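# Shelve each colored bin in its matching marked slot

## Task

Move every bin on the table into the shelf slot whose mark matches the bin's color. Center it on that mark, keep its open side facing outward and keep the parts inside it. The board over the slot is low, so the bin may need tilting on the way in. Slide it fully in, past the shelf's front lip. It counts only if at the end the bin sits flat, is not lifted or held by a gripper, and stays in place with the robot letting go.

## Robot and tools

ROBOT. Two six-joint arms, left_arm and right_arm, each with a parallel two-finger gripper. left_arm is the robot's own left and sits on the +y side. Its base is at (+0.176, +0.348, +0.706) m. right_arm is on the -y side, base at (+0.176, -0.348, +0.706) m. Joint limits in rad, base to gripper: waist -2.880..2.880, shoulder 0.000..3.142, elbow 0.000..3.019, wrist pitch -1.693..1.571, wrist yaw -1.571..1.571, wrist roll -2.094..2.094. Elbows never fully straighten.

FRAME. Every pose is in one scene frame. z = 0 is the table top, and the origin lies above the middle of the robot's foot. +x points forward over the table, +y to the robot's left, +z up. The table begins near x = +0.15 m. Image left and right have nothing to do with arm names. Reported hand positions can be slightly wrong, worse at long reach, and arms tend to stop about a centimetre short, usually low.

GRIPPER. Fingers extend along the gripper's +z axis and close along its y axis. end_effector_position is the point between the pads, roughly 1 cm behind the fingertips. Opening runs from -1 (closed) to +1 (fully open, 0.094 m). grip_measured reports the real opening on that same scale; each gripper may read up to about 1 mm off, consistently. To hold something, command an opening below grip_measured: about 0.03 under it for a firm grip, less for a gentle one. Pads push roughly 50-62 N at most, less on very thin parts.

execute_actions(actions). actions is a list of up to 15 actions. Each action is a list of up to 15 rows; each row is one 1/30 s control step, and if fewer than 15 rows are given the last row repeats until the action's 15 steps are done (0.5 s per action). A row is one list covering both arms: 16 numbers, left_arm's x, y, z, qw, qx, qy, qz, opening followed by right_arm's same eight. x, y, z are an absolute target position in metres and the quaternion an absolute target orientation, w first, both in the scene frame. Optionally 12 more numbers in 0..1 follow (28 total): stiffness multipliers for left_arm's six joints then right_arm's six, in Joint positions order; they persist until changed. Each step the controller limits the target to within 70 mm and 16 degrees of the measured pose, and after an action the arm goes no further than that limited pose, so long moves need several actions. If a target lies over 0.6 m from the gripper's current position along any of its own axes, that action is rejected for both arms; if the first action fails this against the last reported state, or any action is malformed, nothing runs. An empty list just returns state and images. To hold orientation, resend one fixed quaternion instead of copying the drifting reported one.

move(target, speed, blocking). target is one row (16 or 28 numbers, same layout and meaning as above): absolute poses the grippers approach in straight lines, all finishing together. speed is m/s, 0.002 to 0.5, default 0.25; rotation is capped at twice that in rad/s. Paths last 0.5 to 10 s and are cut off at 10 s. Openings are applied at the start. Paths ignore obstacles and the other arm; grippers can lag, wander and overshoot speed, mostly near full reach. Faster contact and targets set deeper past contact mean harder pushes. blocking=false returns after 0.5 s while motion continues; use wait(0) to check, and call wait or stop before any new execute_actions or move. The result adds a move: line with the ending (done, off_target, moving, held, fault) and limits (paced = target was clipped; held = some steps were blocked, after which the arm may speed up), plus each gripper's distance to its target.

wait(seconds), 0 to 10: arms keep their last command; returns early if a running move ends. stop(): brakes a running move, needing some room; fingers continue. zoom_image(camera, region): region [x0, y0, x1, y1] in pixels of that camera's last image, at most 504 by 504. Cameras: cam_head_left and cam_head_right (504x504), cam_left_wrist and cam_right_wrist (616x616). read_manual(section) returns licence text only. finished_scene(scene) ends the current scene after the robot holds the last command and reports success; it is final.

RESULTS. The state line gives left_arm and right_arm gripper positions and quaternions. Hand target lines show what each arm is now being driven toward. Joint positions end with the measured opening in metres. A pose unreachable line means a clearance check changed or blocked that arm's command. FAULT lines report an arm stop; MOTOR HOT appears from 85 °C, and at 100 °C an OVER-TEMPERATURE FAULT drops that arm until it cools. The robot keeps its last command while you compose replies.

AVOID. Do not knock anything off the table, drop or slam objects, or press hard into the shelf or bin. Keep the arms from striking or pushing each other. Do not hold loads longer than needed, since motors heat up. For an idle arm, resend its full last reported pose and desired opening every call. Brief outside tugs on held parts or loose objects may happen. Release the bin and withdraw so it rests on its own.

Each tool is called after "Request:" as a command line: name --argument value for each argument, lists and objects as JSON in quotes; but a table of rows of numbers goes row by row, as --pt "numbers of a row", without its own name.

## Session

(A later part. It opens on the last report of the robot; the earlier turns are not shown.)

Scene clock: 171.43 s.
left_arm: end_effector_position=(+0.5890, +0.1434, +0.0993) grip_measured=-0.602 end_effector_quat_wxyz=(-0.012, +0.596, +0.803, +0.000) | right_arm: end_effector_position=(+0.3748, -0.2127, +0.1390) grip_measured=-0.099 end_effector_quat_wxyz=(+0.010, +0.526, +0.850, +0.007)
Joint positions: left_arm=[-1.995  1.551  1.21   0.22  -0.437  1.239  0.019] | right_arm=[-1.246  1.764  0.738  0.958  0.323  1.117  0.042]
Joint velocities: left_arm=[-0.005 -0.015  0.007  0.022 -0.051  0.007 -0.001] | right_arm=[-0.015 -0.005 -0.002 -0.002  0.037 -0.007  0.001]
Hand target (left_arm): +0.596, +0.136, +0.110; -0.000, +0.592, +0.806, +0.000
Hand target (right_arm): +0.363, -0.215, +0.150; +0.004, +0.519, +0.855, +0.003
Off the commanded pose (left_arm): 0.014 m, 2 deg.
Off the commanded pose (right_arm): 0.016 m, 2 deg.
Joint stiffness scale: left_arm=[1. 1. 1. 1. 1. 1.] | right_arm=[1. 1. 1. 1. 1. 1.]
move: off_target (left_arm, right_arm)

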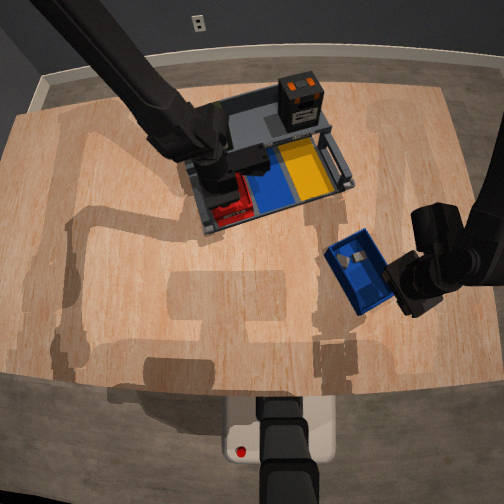

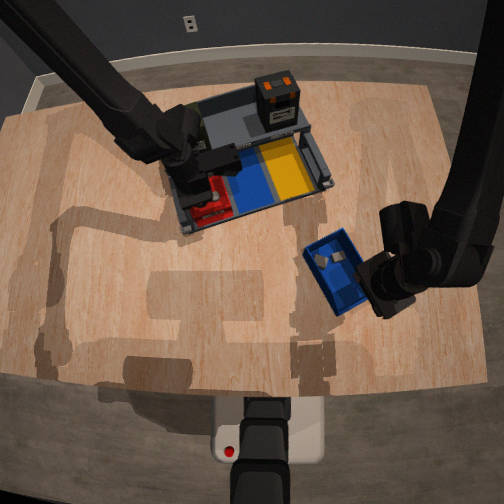

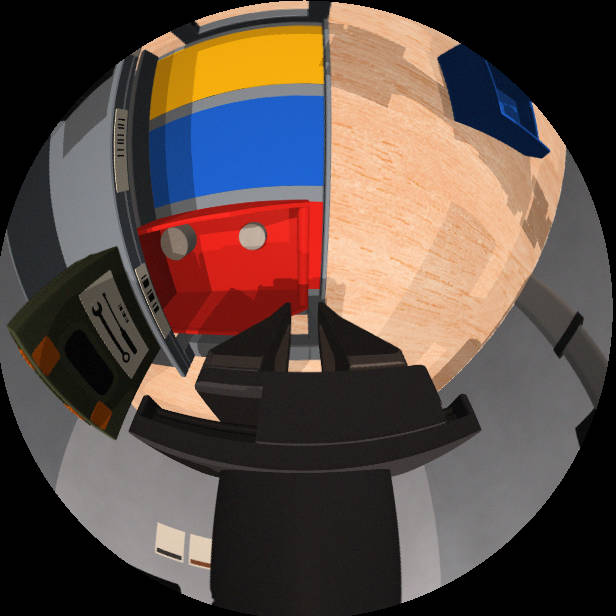

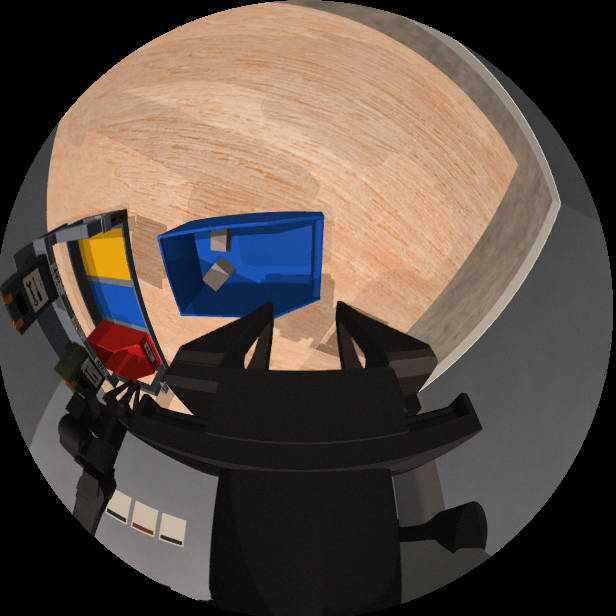

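Request:
move --target '[0.5, 0.36, 0.2, 0, 0.591, 0.806, 0, -0.6, 0.352, -0.21, 0.045, 0, 0.52, 0.854, 0, -0.1]' --speed 0.2

Request:
zoom_image --camera "cam_head_left" --region '[170, 120, 370, 260]'

Scene clock: 177.70 s.
left_arm: end_effector_position=(+0.5002, +0.3599, +0.1948) grip_measured=-0.602 end_effector_quat_wxyz=(-0.007, +0.583, +0.812, -0.004) | right_arm: end_effector_position=(+0.3595, -0.2048, +0.0468) grip_measured=-0.099 end_effector_quat_wxyz=(+0.008, +0.526, +0.851, +0.009)
Joint positions: left_arm=[-1.549  1.267  0.69   0.472  0.02   1.261  0.019] | right_arm=[-1.289  1.967  1.     0.897  0.275  1.114  0.042]
Joint velocities: left_arm=[-0.005 -0.015 -0.017 -0.017  0.007  0.007 -0.   ] | right_arm=[-0.005  0.005 -0.007  0.002  0.007  0.037 -0.   ]
Hand target (left_arm): +0.501, +0.360, +0.203; -0.001, +0.589, +0.808, -0.000
Hand target (right_arm): +0.351, -0.211, +0.045; +0.000, +0.520, +0.854, +0.000
Off the commanded pose (left_arm): 0.005 m, 1 deg.
Off the commanded pose (right_arm): 0.009 m, 2 deg.
Joint stiffness scale: left_arm=[1. 1. 1. 1. 1. 1.] | right_arm=[1. 1. 1. 1. 1. 1.]
move: done

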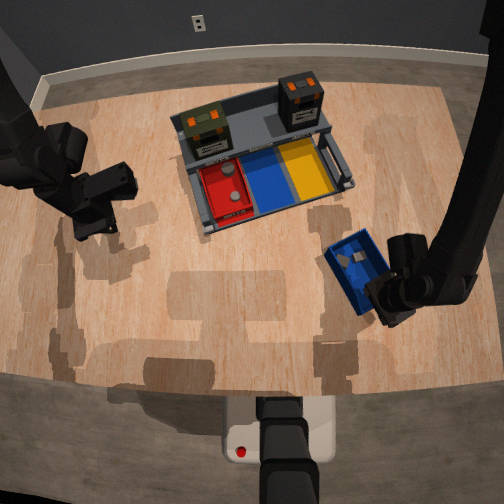

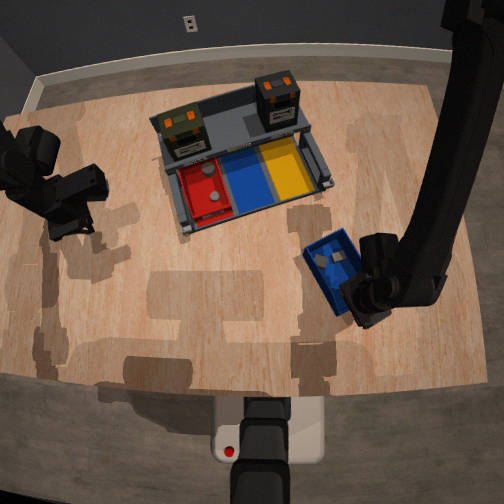

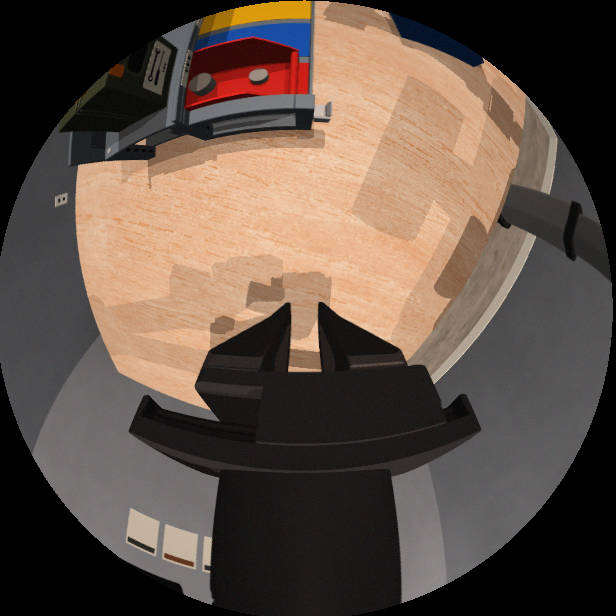

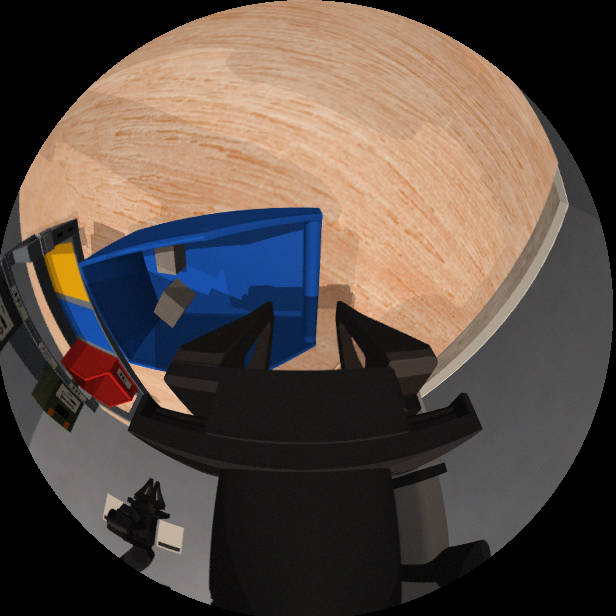

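Region (170, 120, 370, 260) of cam_head_left's 504x504 image, scaled by 2.520, with more detail than that image has; it fills the top 353 rows of this view, and the rest is white.

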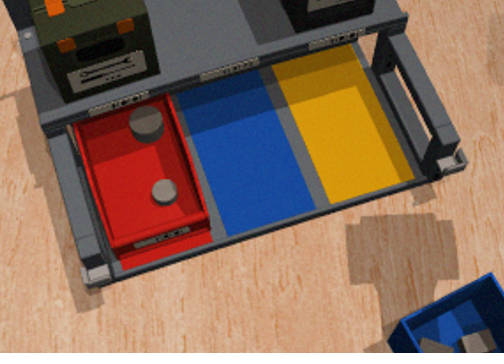

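Request:
move --target '[0.5, 0.36, 0.2, 0, 0.591, 0.806, 0, -0.6, 0.35, -0.216, 0.015, 0, 0.53, 0.848, 0, -0.1]' --speed 0.06

Scene clock: 181.37 s.
left_arm: end_effector_position=(+0.5020, +0.3599, +0.1948) grip_measured=-0.602 end_effector_quat_wxyz=(-0.004, +0.586, +0.810, -0.002) | right_arm: end_effector_position=(+0.3577, -0.2118, +0.0167) grip_measured=-0.099 end_effector_quat_wxyz=(+0.008, +0.528, +0.849, +0.007)
Joint positions: left_arm=[-1.549  1.267  0.69   0.479  0.02   1.267  0.019] | right_arm=[-1.316  2.019  1.086  0.863  0.251  1.119  0.042]
Joint velocities: left_arm=[-0.015 -0.005 -0.002  0.002 -0.051 -0.037 -0.001] | right_arm=[ 0.015  0.024  0.012 -0.007 -0.037  0.007  0.001]
Hand target (left_arm): +0.500, +0.360, +0.200; -0.000, +0.591, +0.806, +0.000
Hand target (right_arm): +0.350, -0.216, +0.015; +0.000, +0.530, +0.848, -0.000
Off the commanded pose (left_arm): 0.006 m, 1 deg.
Off the commanded pose (right_arm): 0.009 m, 1 deg.
Joint stiffness scale: left_arm=[1. 1. 1. 1. 1. 1.] | right_arm=[1. 1. 1. 1. 1. 1.]
move: done

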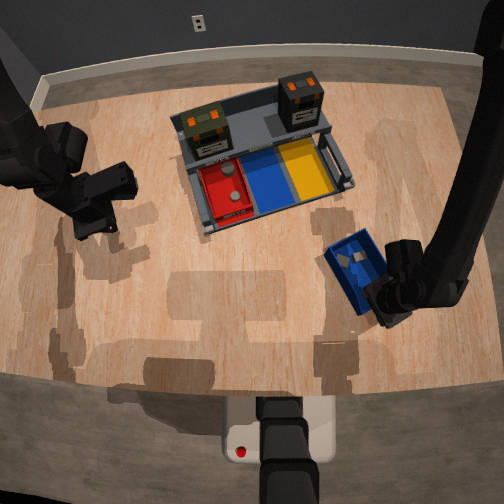

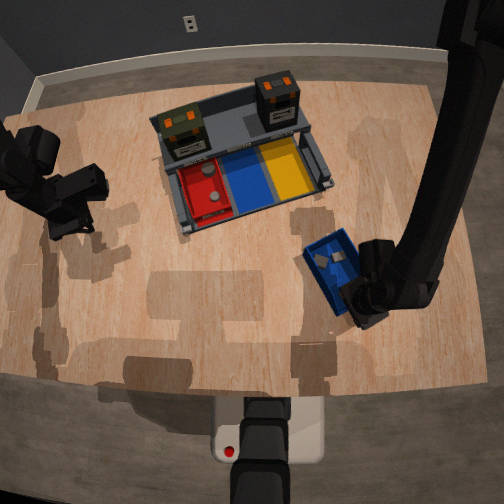

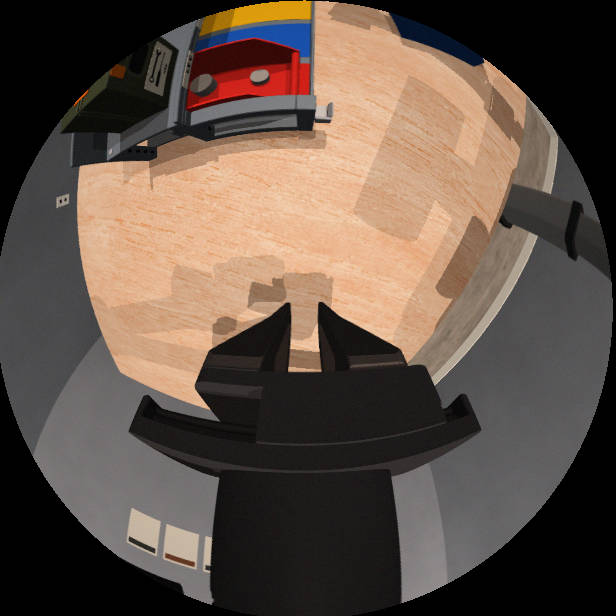

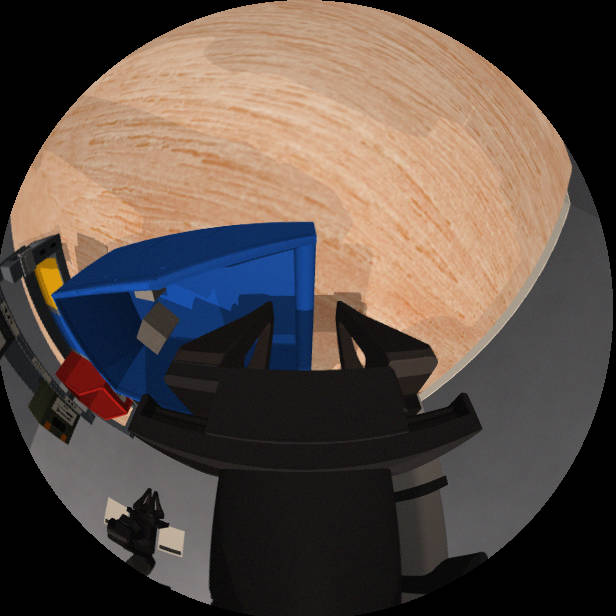

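Request:
move --target '[0.5, 0.36, 0.2, 0, 0.591, 0.806, 0, -0.6, 0.35, -0.216, 0.015, 0, 0.53, 0.848, 0, -0.87]' --speed 0.06

Request:
move --target '[0.5, 0.36, 0.2, 0, 0.591, 0.806, 0, -0.6, 0.36, -0.2, 0.125, 0, 0.55, 0.835, 0, -0.87]' --speed 0.06

Request:
move --target '[0.5, 0.36, 0.2, 0, 0.591, 0.806, 0, -0.6, 0.43, -0.04, 0.13, 0, 0.591, 0.806, 0, -0.87]' --speed 0.1

Scene clock: 186.90 s.
left_arm: end_effector_position=(+0.5020, +0.3599, +0.1948) grip_measured=-0.602 end_effector_quat_wxyz=(-0.004, +0.586, +0.810, -0.002) | right_arm: end_effector_position=(+0.3579, -0.2118, +0.0166) grip_measured=-0.810 end_effector_quat_wxyz=(+0.008, +0.529, +0.849, +0.007)
Joint positions: left_arm=[-1.549  1.267  0.69   0.479  0.02   1.267  0.019] | right_arm=[-1.316  2.019  1.086  0.863  0.251  1.12   0.009]
Joint velocities: left_arm=[ 0.005 -0.005 -0.002  0.007  0.022 -0.051  0.   ] | right_arm=[-0.005  0.015  0.017 -0.027 -0.11  -0.037 -0.   ]
Hand target (left_arm): +0.500, +0.360, +0.200; -0.000, +0.591, +0.806, -0.000
Hand target (right_arm): +0.350, -0.216, +0.015; +0.000, +0.530, +0.848, -0.000
Off the commanded pose (left_arm): 0.006 m, 1 deg.
Off the commanded pose (right_arm): 0.009 m, 1 deg.
Joint stiffness scale: left_arm=[1. 1. 1. 1. 1. 1.] | right_arm=[1. 1. 1. 1. 1. 1.]
move: done

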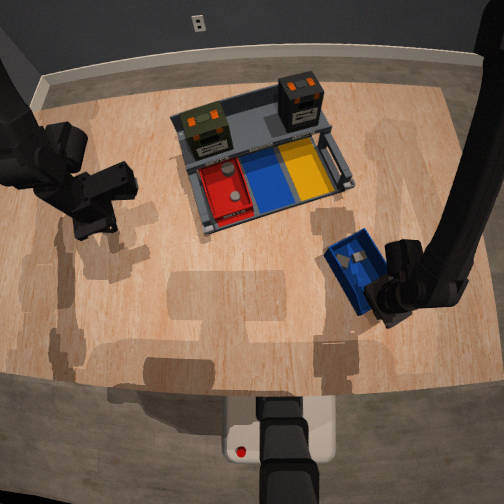

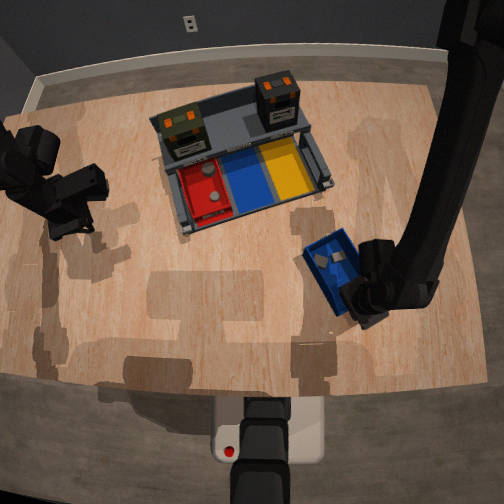

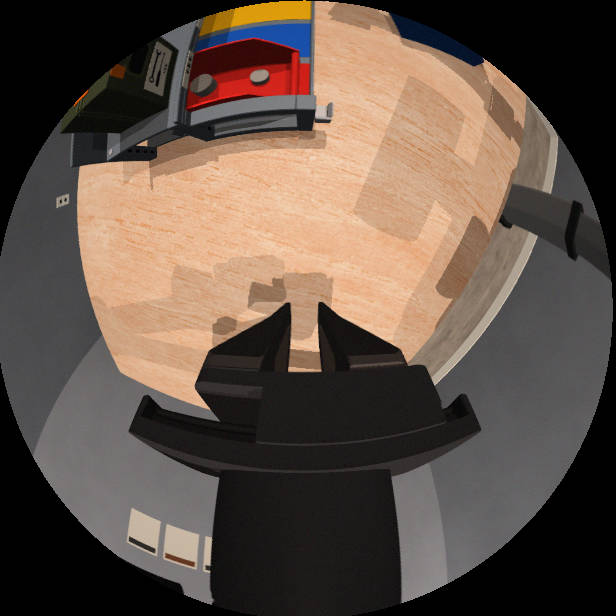

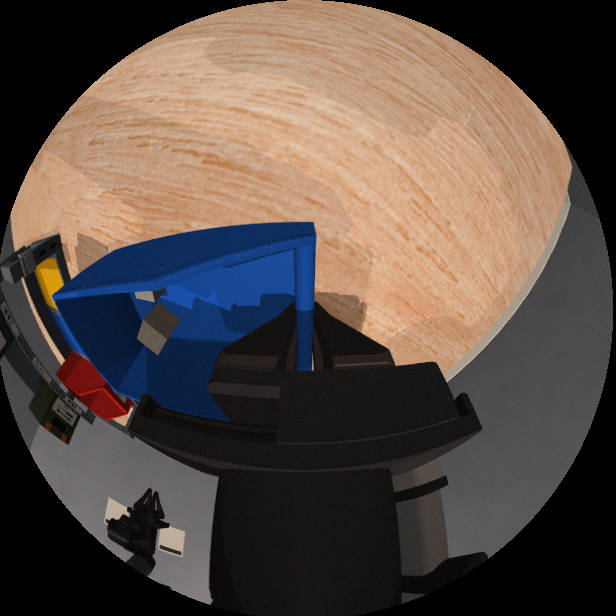

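Scene clock: 189.07 s.
left_arm: end_effector_position=(+0.5020, +0.3599, +0.1948) grip_measured=-0.602 end_effector_quat_wxyz=(-0.004, +0.586, +0.810, -0.002) | right_arm: end_effector_position=(+0.3675, -0.2049, +0.1065) grip_measured=-0.810 end_effector_quat_wxyz=(+0.006, +0.547, +0.837, -0.007)
Joint positions: left_arm=[-1.549  1.267  0.69   0.479  0.02   1.267  0.019] | right_arm=[-1.245  1.834  0.836  0.906  0.342  1.175  0.009]
Joint velocities: left_arm=[-0.015  0.005  0.007 -0.007 -0.007 -0.037 -0.002] | right_arm=[-0.005  0.015  0.022 -0.017  0.022 -0.007 -0.001]
Hand target (left_arm): +0.500, +0.360, +0.200; -0.000, +0.591, +0.806, +0.000
Hand target (right_arm): +0.361, -0.199, +0.124; -0.000, +0.550, +0.835, -0.000
Off the commanded pose (left_arm): 0.006 m, 1 deg.
Off the commanded pose (right_arm): 0.021 m, 1 deg.
Joint stiffness scale: left_arm=[1. 1. 1. 1. 1. 1.] | right_arm=[1. 1. 1. 1. 1. 1.]
move: off_target (right_arm)

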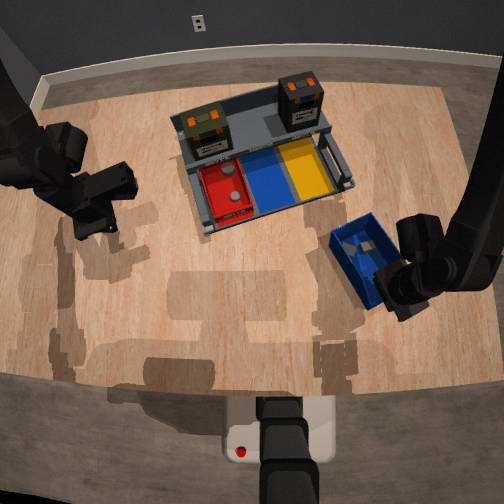

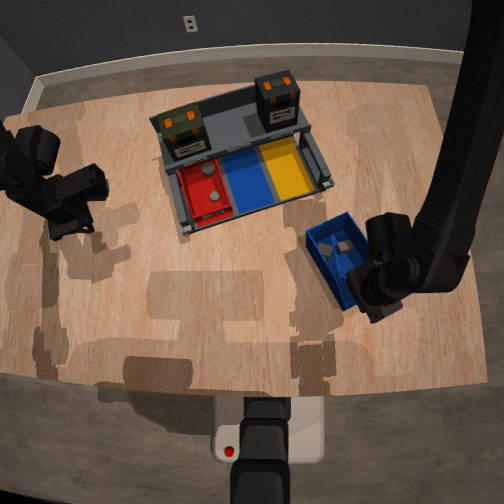

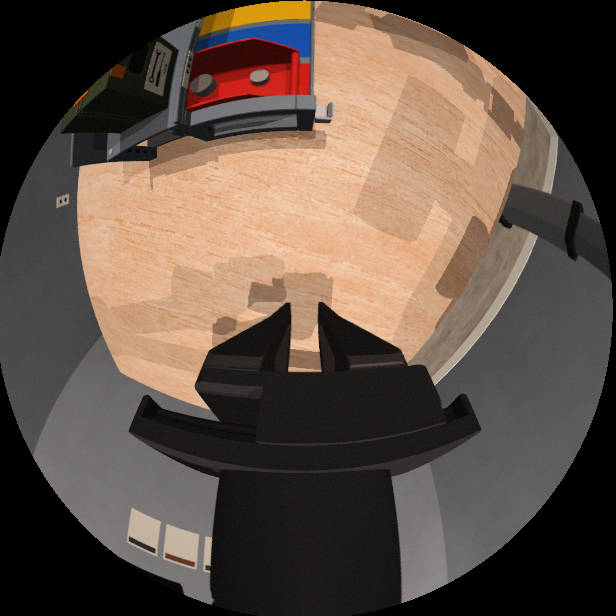

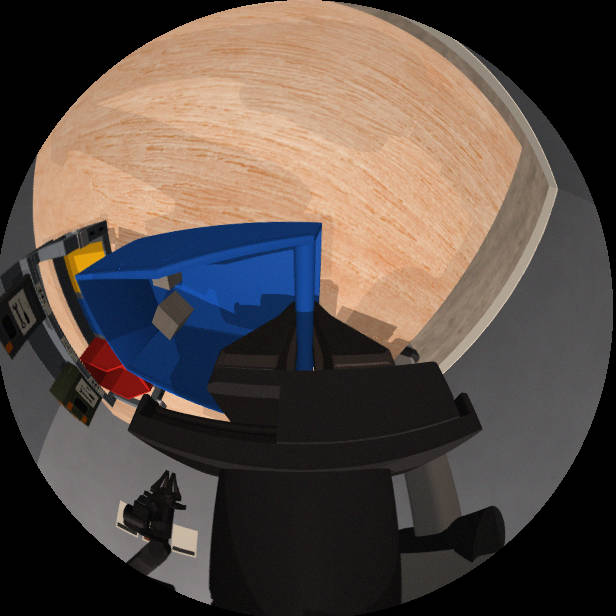

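Scene clock: 191.23 s.
left_arm: end_effector_position=(+0.5020, +0.3599, +0.1948) grip_measured=-0.602 end_effector_quat_wxyz=(-0.004, +0.586, +0.810, -0.002) | right_arm: end_effector_position=(+0.4276, -0.0490, +0.1210) grip_measured=-0.810 end_effector_quat_wxyz=(+0.006, +0.589, +0.808, -0.008)
Joint positions: left_arm=[-1.549  1.267  0.69   0.479  0.02   1.267  0.019] | right_arm=[-0.956  1.816  1.057  0.649  0.632  1.312  0.009]
Joint velocities: left_arm=[-0.005 -0.005 -0.007 -0.007 -0.066  0.022  0.   ] | right_arm=[ 0.005  0.005 -0.012 -0.007  0.022 -0.007 -0.   ]
Hand target (left_arm): +0.500, +0.360, +0.200; -0.000, +0.591, +0.806, +0.000
Hand target (right_arm): +0.430, -0.038, +0.130; -0.001, +0.592, +0.806, -0.001
Off the commanded pose (left_arm): 0.006 m, 1 deg.
Off the commanded pose (right_arm): 0.013 m, 1 deg.
Joint stiffness scale: left_arm=[1. 1. 1. 1. 1. 1.] | right_arm=[1. 1. 1. 1. 1. 1.]
move: off_target (right_arm)

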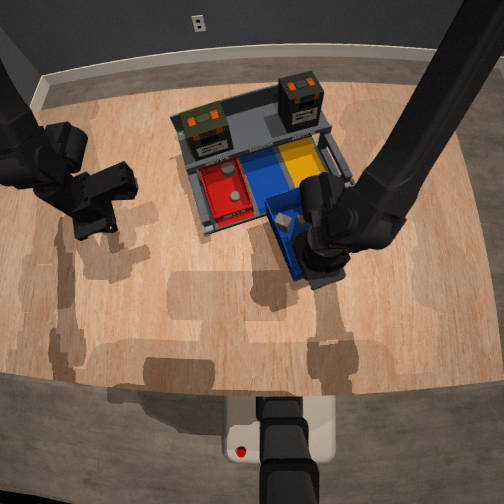

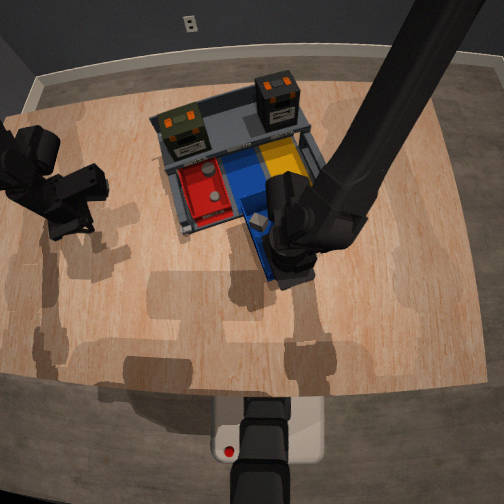

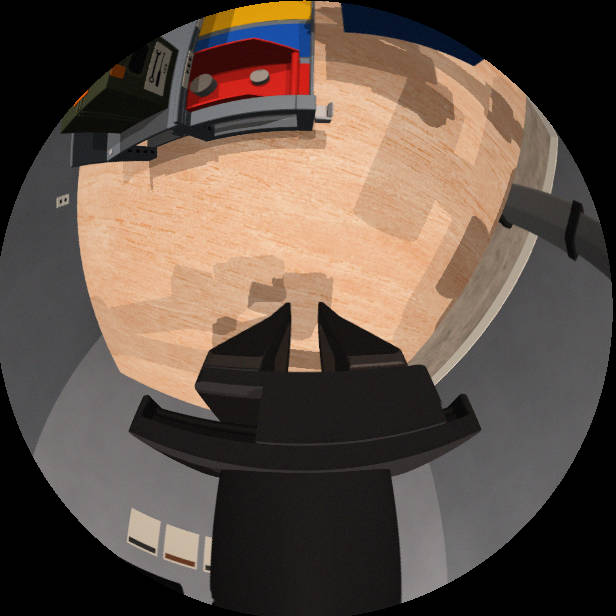

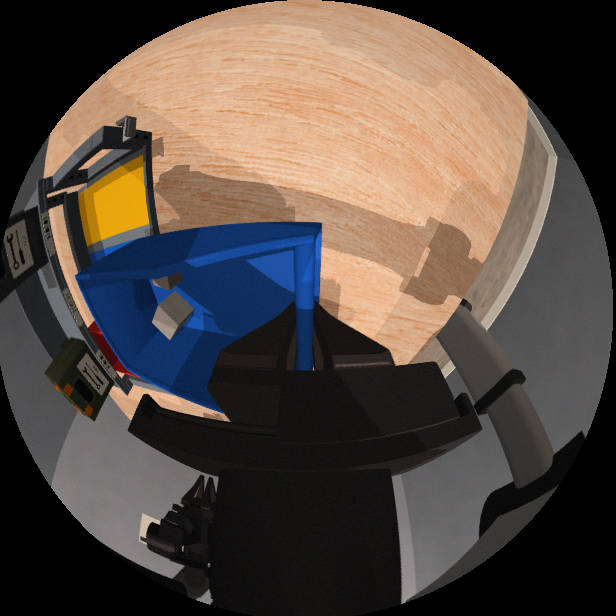

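Request:
move --target '[0.5, 0.36, 0.2, 0, 0.591, 0.806, 0, -0.6, 0.525, -0.006, 0.072, 0, 0.591, 0.806, 0, -0.87]' --speed 0.07

Request:
zoom_image --camera "cam_right_wrist" --region '[40, 60, 380, 400]'

Scene clock: 197.67 s.
left_arm: end_effector_position=(+0.5020, +0.3599, +0.1948) grip_measured=-0.602 end_effector_quat_wxyz=(-0.004, +0.586, +0.810, -0.002) | right_arm: end_effector_position=(+0.5280, -0.0082, +0.0710) grip_measured=-0.810 end_effector_quat_wxyz=(+0.006, +0.593, +0.805, -0.000)
Joint positions: left_arm=[-1.549  1.267  0.69   0.479  0.02   1.267  0.019] | right_arm=[-0.958  1.829  1.374  0.357  0.617  1.314  0.009]
Joint velocities: left_arm=[-0.015  0.005 -0.007 -0.012 -0.051 -0.022 -0.002] | right_arm=[-0.005 -0.024 -0.002 -0.032 -0.022  0.051  0.   ]
Hand target (left_arm): +0.500, +0.360, +0.200; -0.000, +0.591, +0.806, +0.000
Hand target (right_arm): +0.525, -0.006, +0.072; -0.000, +0.591, +0.806, -0.000
Off the commanded pose (left_arm): 0.006 m, 1 deg.
Off the commanded pose (right_arm): 0.004 m, 1 deg.
Joint stiffness scale: left_arm=[1. 1. 1. 1. 1. 1.] | right_arm=[1. 1. 1. 1. 1. 1.]
move: done

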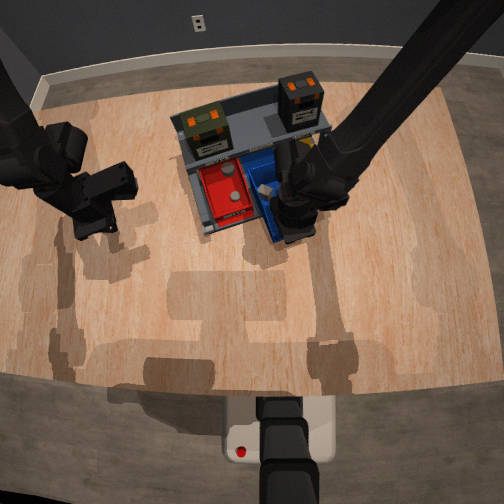

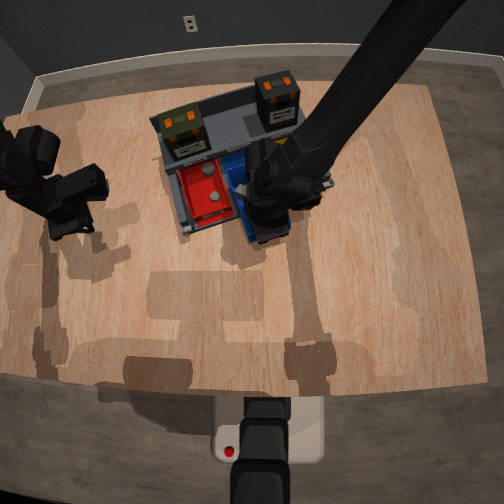

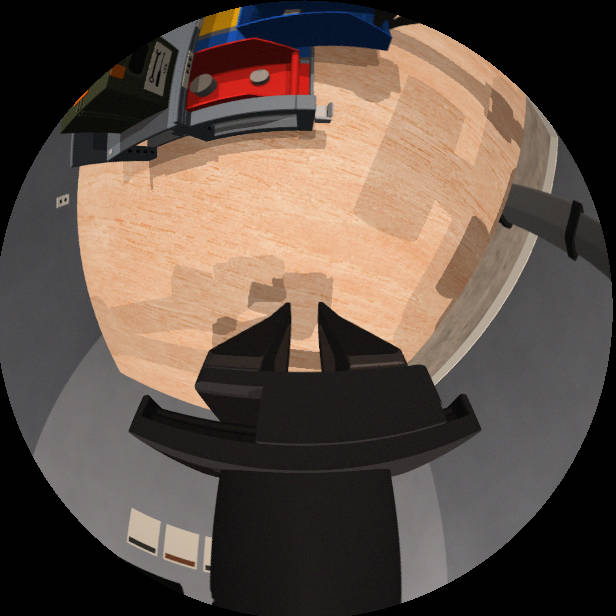

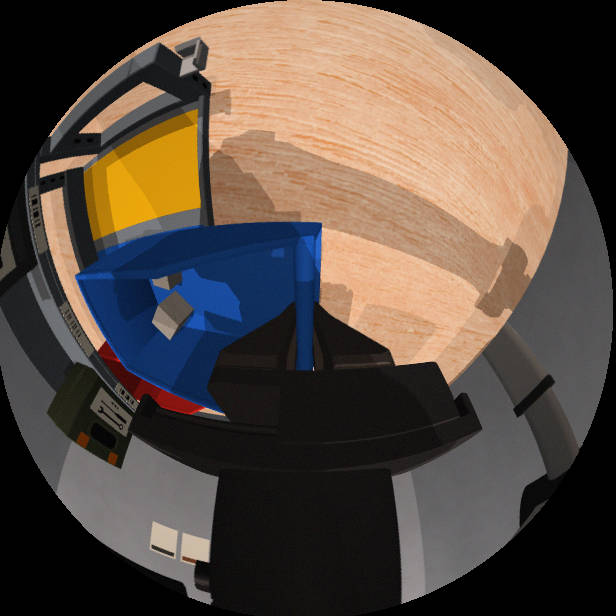

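Region (40, 60, 380, 400) of cam_right_wrist's 616x616 image, scaled by 1.482, with more detail than that image has.

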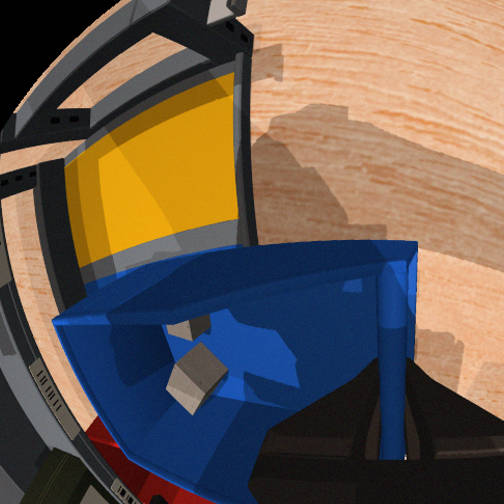

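Request:
move --target '[0.5, 0.36, 0.2, 0, 0.591, 0.806, 0, -0.6, 0.558, 0.007, 0.046, 0, 0.588, 0.809, 0, -0.87]' --speed 0.04

Request:
zoom_image --camera "cam_right_wrist" --region '[40, 60, 380, 400]'

Scene clock: 202.10 s.
left_arm: end_effector_position=(+0.5020, +0.3599, +0.1948) grip_measured=-0.602 end_effector_quat_wxyz=(-0.004, +0.586, +0.810, -0.002) | right_arm: end_effector_position=(+0.5608, +0.0052, +0.0471) grip_measured=-0.810 end_effector_quat_wxyz=(+0.006, +0.594, +0.805, +0.001)
Joint positions: left_arm=[-1.549  1.267  0.69   0.479  0.02   1.267  0.019] | right_arm=[-0.965  1.869  1.519  0.255  0.608  1.313  0.009]
Joint velocities: left_arm=[ 0.005 -0.005 -0.017 -0.002  0.051 -0.007  0.   ] | right_arm=[ 0.005 -0.015 -0.007 -0.007  0.007 -0.007 -0.001]
Hand target (left_arm): +0.500, +0.360, +0.200; -0.000, +0.591, +0.806, +0.000
Hand target (right_arm): +0.558, +0.007, +0.046; +0.000, +0.588, +0.809, +0.000
Off the commanded pose (left_arm): 0.006 m, 1 deg.
Off the commanded pose (right_arm): 0.003 m, 1 deg.
Joint stiffness scale: left_arm=[1. 1. 1. 1. 1. 1.] | right_arm=[1. 1. 1. 1. 1. 1.]
move: done

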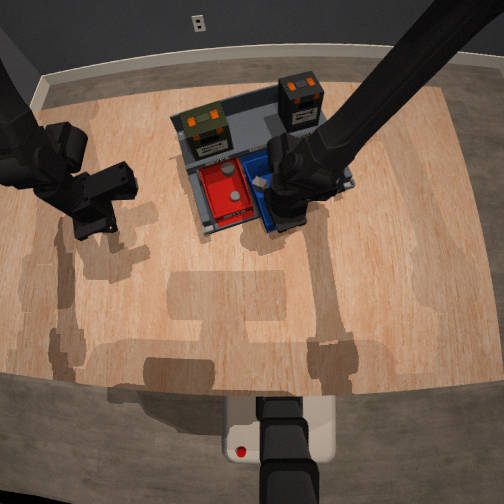

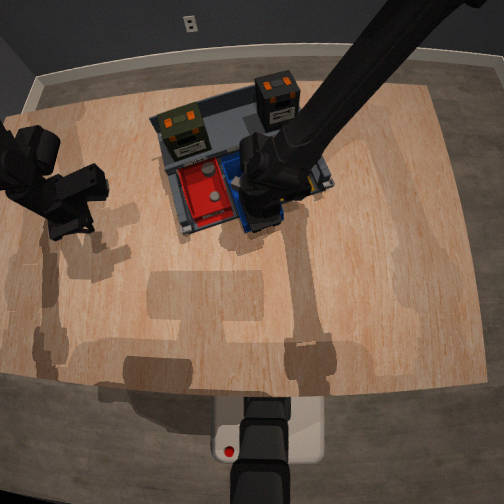

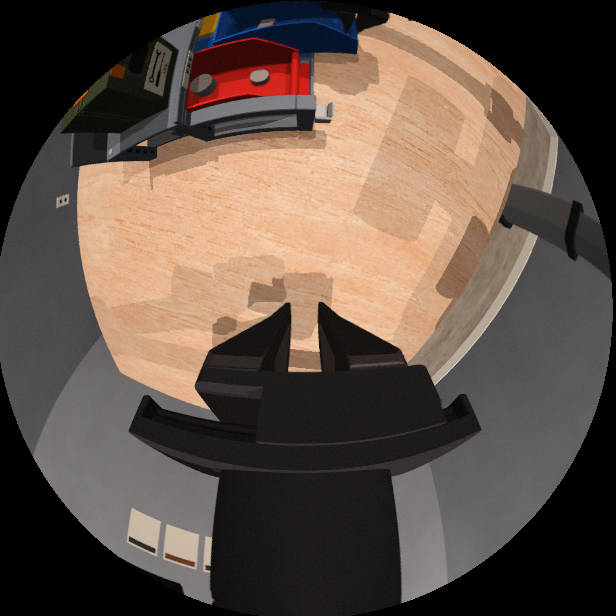

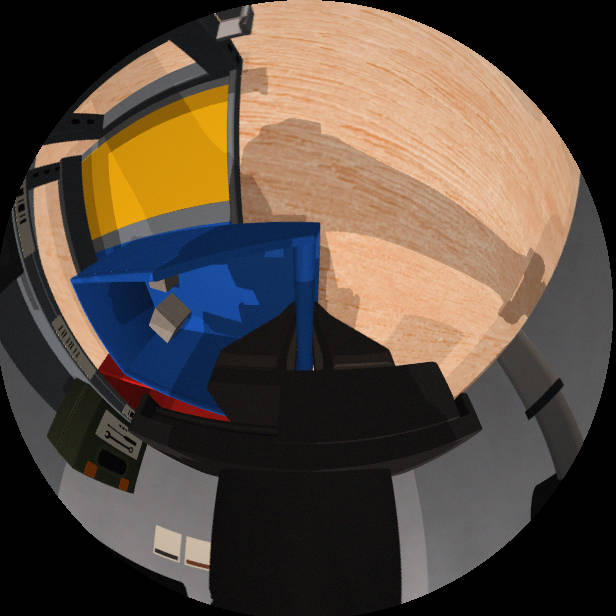

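Region (40, 60, 380, 400) of cam_right_wrist's 616x616 image, scaled by 1.482, with more detail than that image has.

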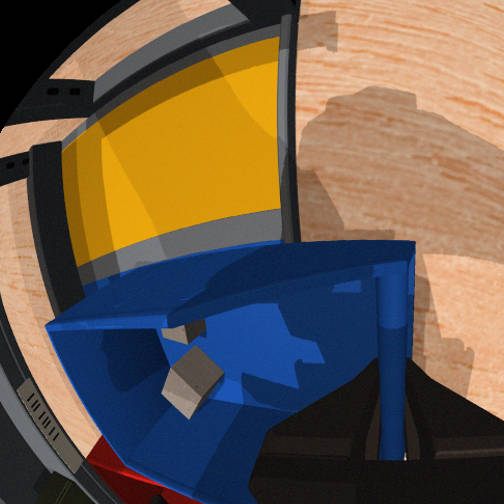

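Request:
move --target '[0.5, 0.36, 0.2, 0, 0.591, 0.806, 0, -0.6, 0.606, 0.021, 0.037, 0, 0.574, 0.819, 0, -0.87]' --speed 0.04

Request:
zoom_image --camera "cam_right_wrist" --region '[40, 60, 380, 400]'

Scene clock: 207.80 s.
left_arm: end_effector_position=(+0.5020, +0.3599, +0.1948) grip_measured=-0.602 end_effector_quat_wxyz=(-0.004, +0.586, +0.810, -0.002) | right_arm: end_effector_position=(+0.6106, +0.0150, +0.0365) grip_measured=-0.810 end_effector_quat_wxyz=(+0.006, +0.582, +0.813, +0.002)
Joint positions: left_arm=[-1.549  1.267  0.69   0.479  0.02   1.267  0.019] | right_arm=[-0.965  1.881  1.666  0.121  0.608  1.283  0.009]
Joint velocities: left_arm=[-0.005 -0.005 -0.012 -0.007  0.066 -0.022 -0.001] | right_arm=[-0.005 -0.015  0.007 -0.012  0.022 -0.051 -0.   ]
Hand target (left_arm): +0.500, +0.360, +0.200; -0.000, +0.591, +0.806, +0.000
Hand target (right_arm): +0.606, +0.021, +0.037; +0.000, +0.574, +0.819, +0.000
Off the commanded pose (left_arm): 0.006 m, 1 deg.
Off the commanded pose (right_arm): 0.008 m, 1 deg.
Joint stiffness scale: left_arm=[1. 1. 1. 1. 1. 1.] | right_arm=[1. 1. 1. 1. 1. 1.]
move: done

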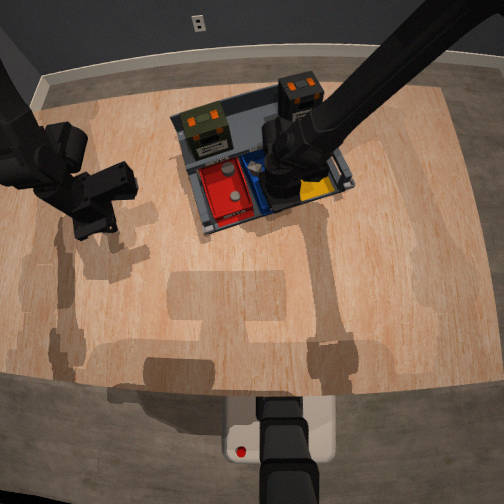

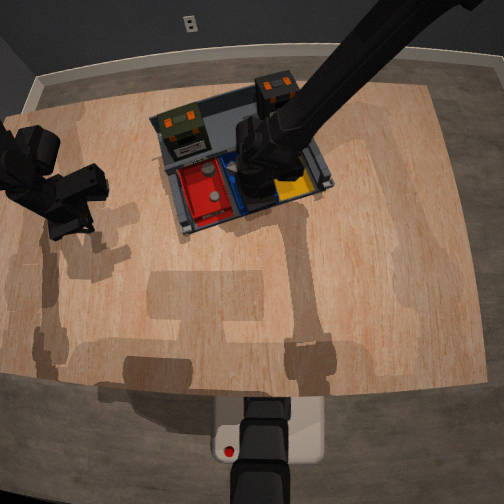

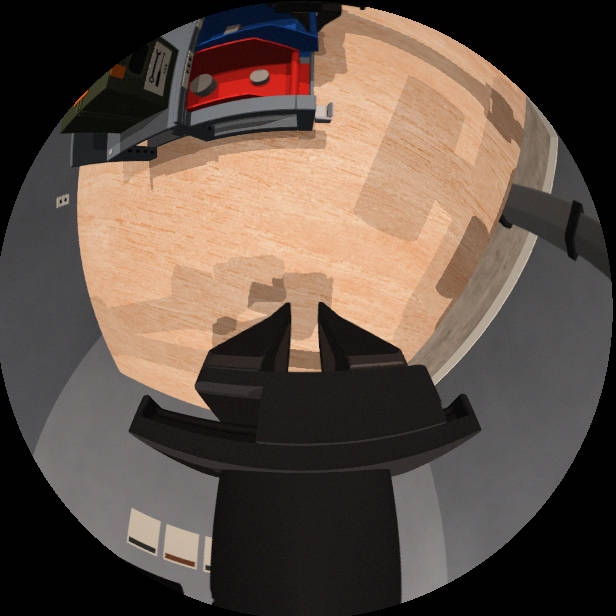

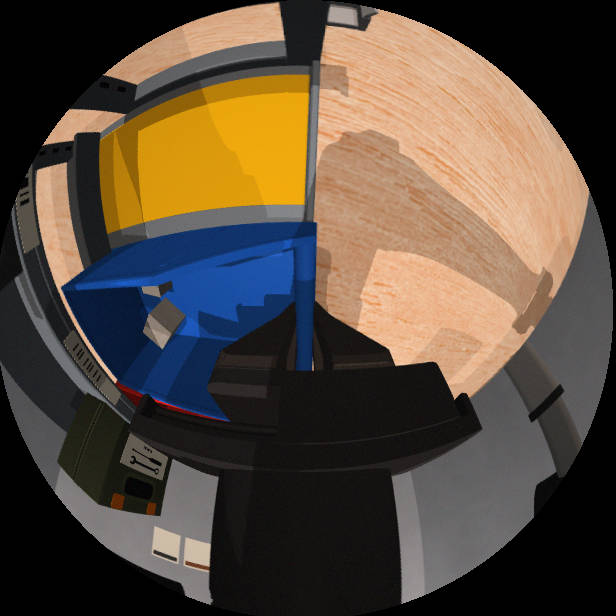

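Region (40, 60, 380, 400) of cam_right_wrist's 616x616 image, scaled by 1.482, with more detail than that image has.

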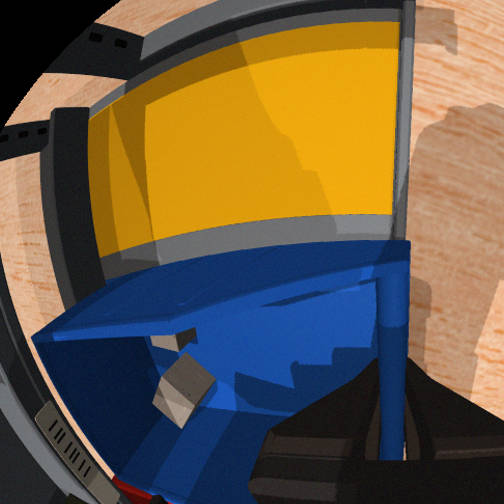

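Request:
move --target '[0.5, 0.36, 0.2, 0, 0.591, 0.806, 0, -0.6, 0.626, 0.033, 0.036, 0, 0.596, 0.803, 0, -0.87]' --speed 0.03

Request:
zoom_image --camera "cam_right_wrist" --region '[40, 60, 380, 400]'

Scene clock: 212.03 s.
left_arm: end_effector_position=(+0.5020, +0.3599, +0.1948) grip_measured=-0.602 end_effector_quat_wxyz=(-0.004, +0.586, +0.810, -0.002) | right_arm: end_effector_position=(+0.6280, +0.0211, +0.0321) grip_measured=-0.810 end_effector_quat_wxyz=(+0.007, +0.594, +0.804, -0.002)
Joint positions: left_arm=[-1.549  1.267  0.69   0.479  0.02   1.267  0.019] | right_arm=[-0.96   1.896  1.738  0.058  0.619  1.317  0.009]
Joint velocities: left_arm=[-0.024 -0.015  0.002 -0.007 -0.007 -0.066 -0.   ] | right_arm=[ 0.005  0.005  0.007  0.002 -0.051 -0.022 -0.   ]
Hand target (left_arm): +0.500, +0.360, +0.200; -0.000, +0.591, +0.806, +0.000
Hand target (right_arm): +0.626, +0.033, +0.036; +0.000, +0.596, +0.803, +0.000
Off the commanded pose (left_arm): 0.006 m, 1 deg.
Off the commanded pose (right_arm): 0.013 m, 1 deg.
Joint stiffness scale: left_arm=[1. 1. 1. 1. 1. 1.] | right_arm=[1. 1. 1. 1. 1. 1.]
move: off_target (right_arm)

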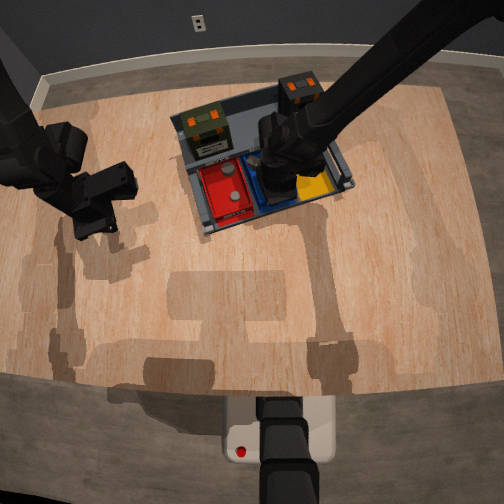

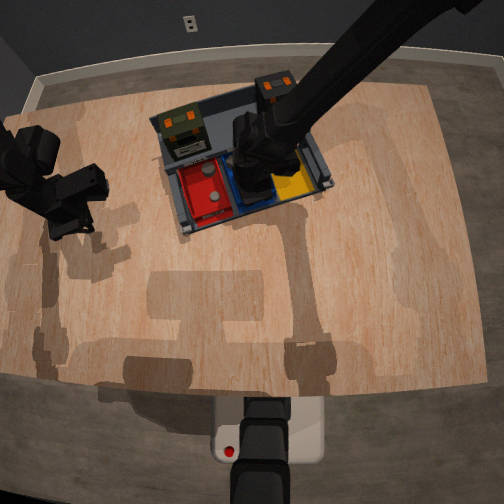

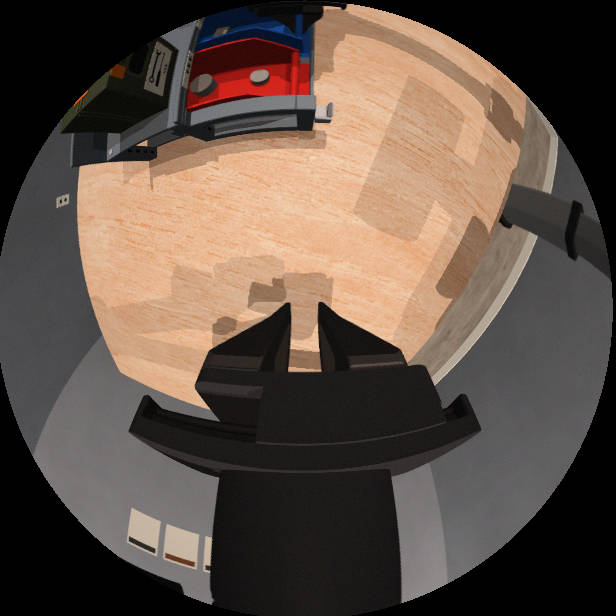

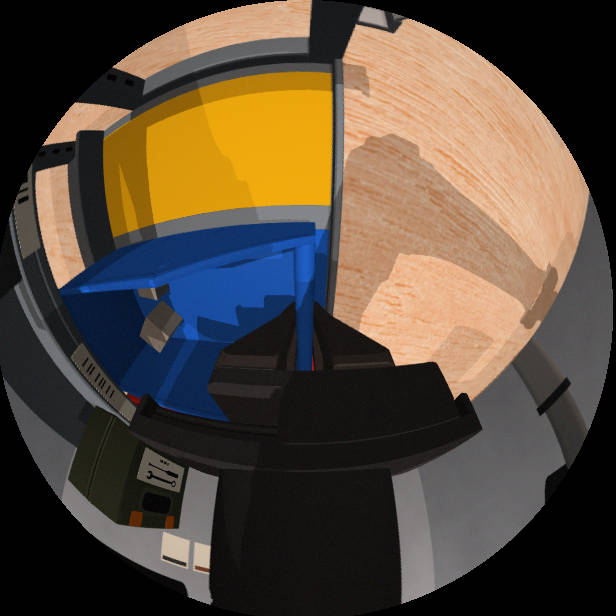

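Region (40, 60, 380, 400) of cam_right_wrist's 616x616 image, scaled by 1.482, with more detail than that image has.

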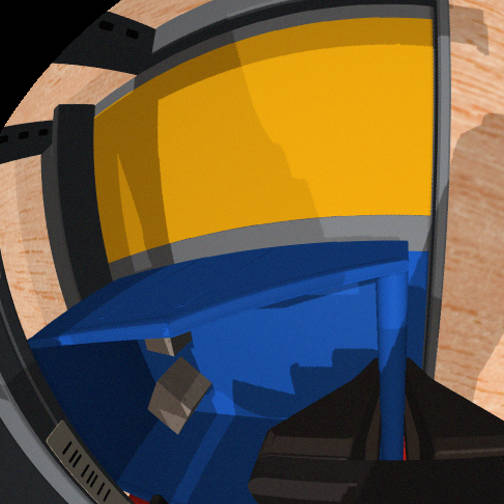

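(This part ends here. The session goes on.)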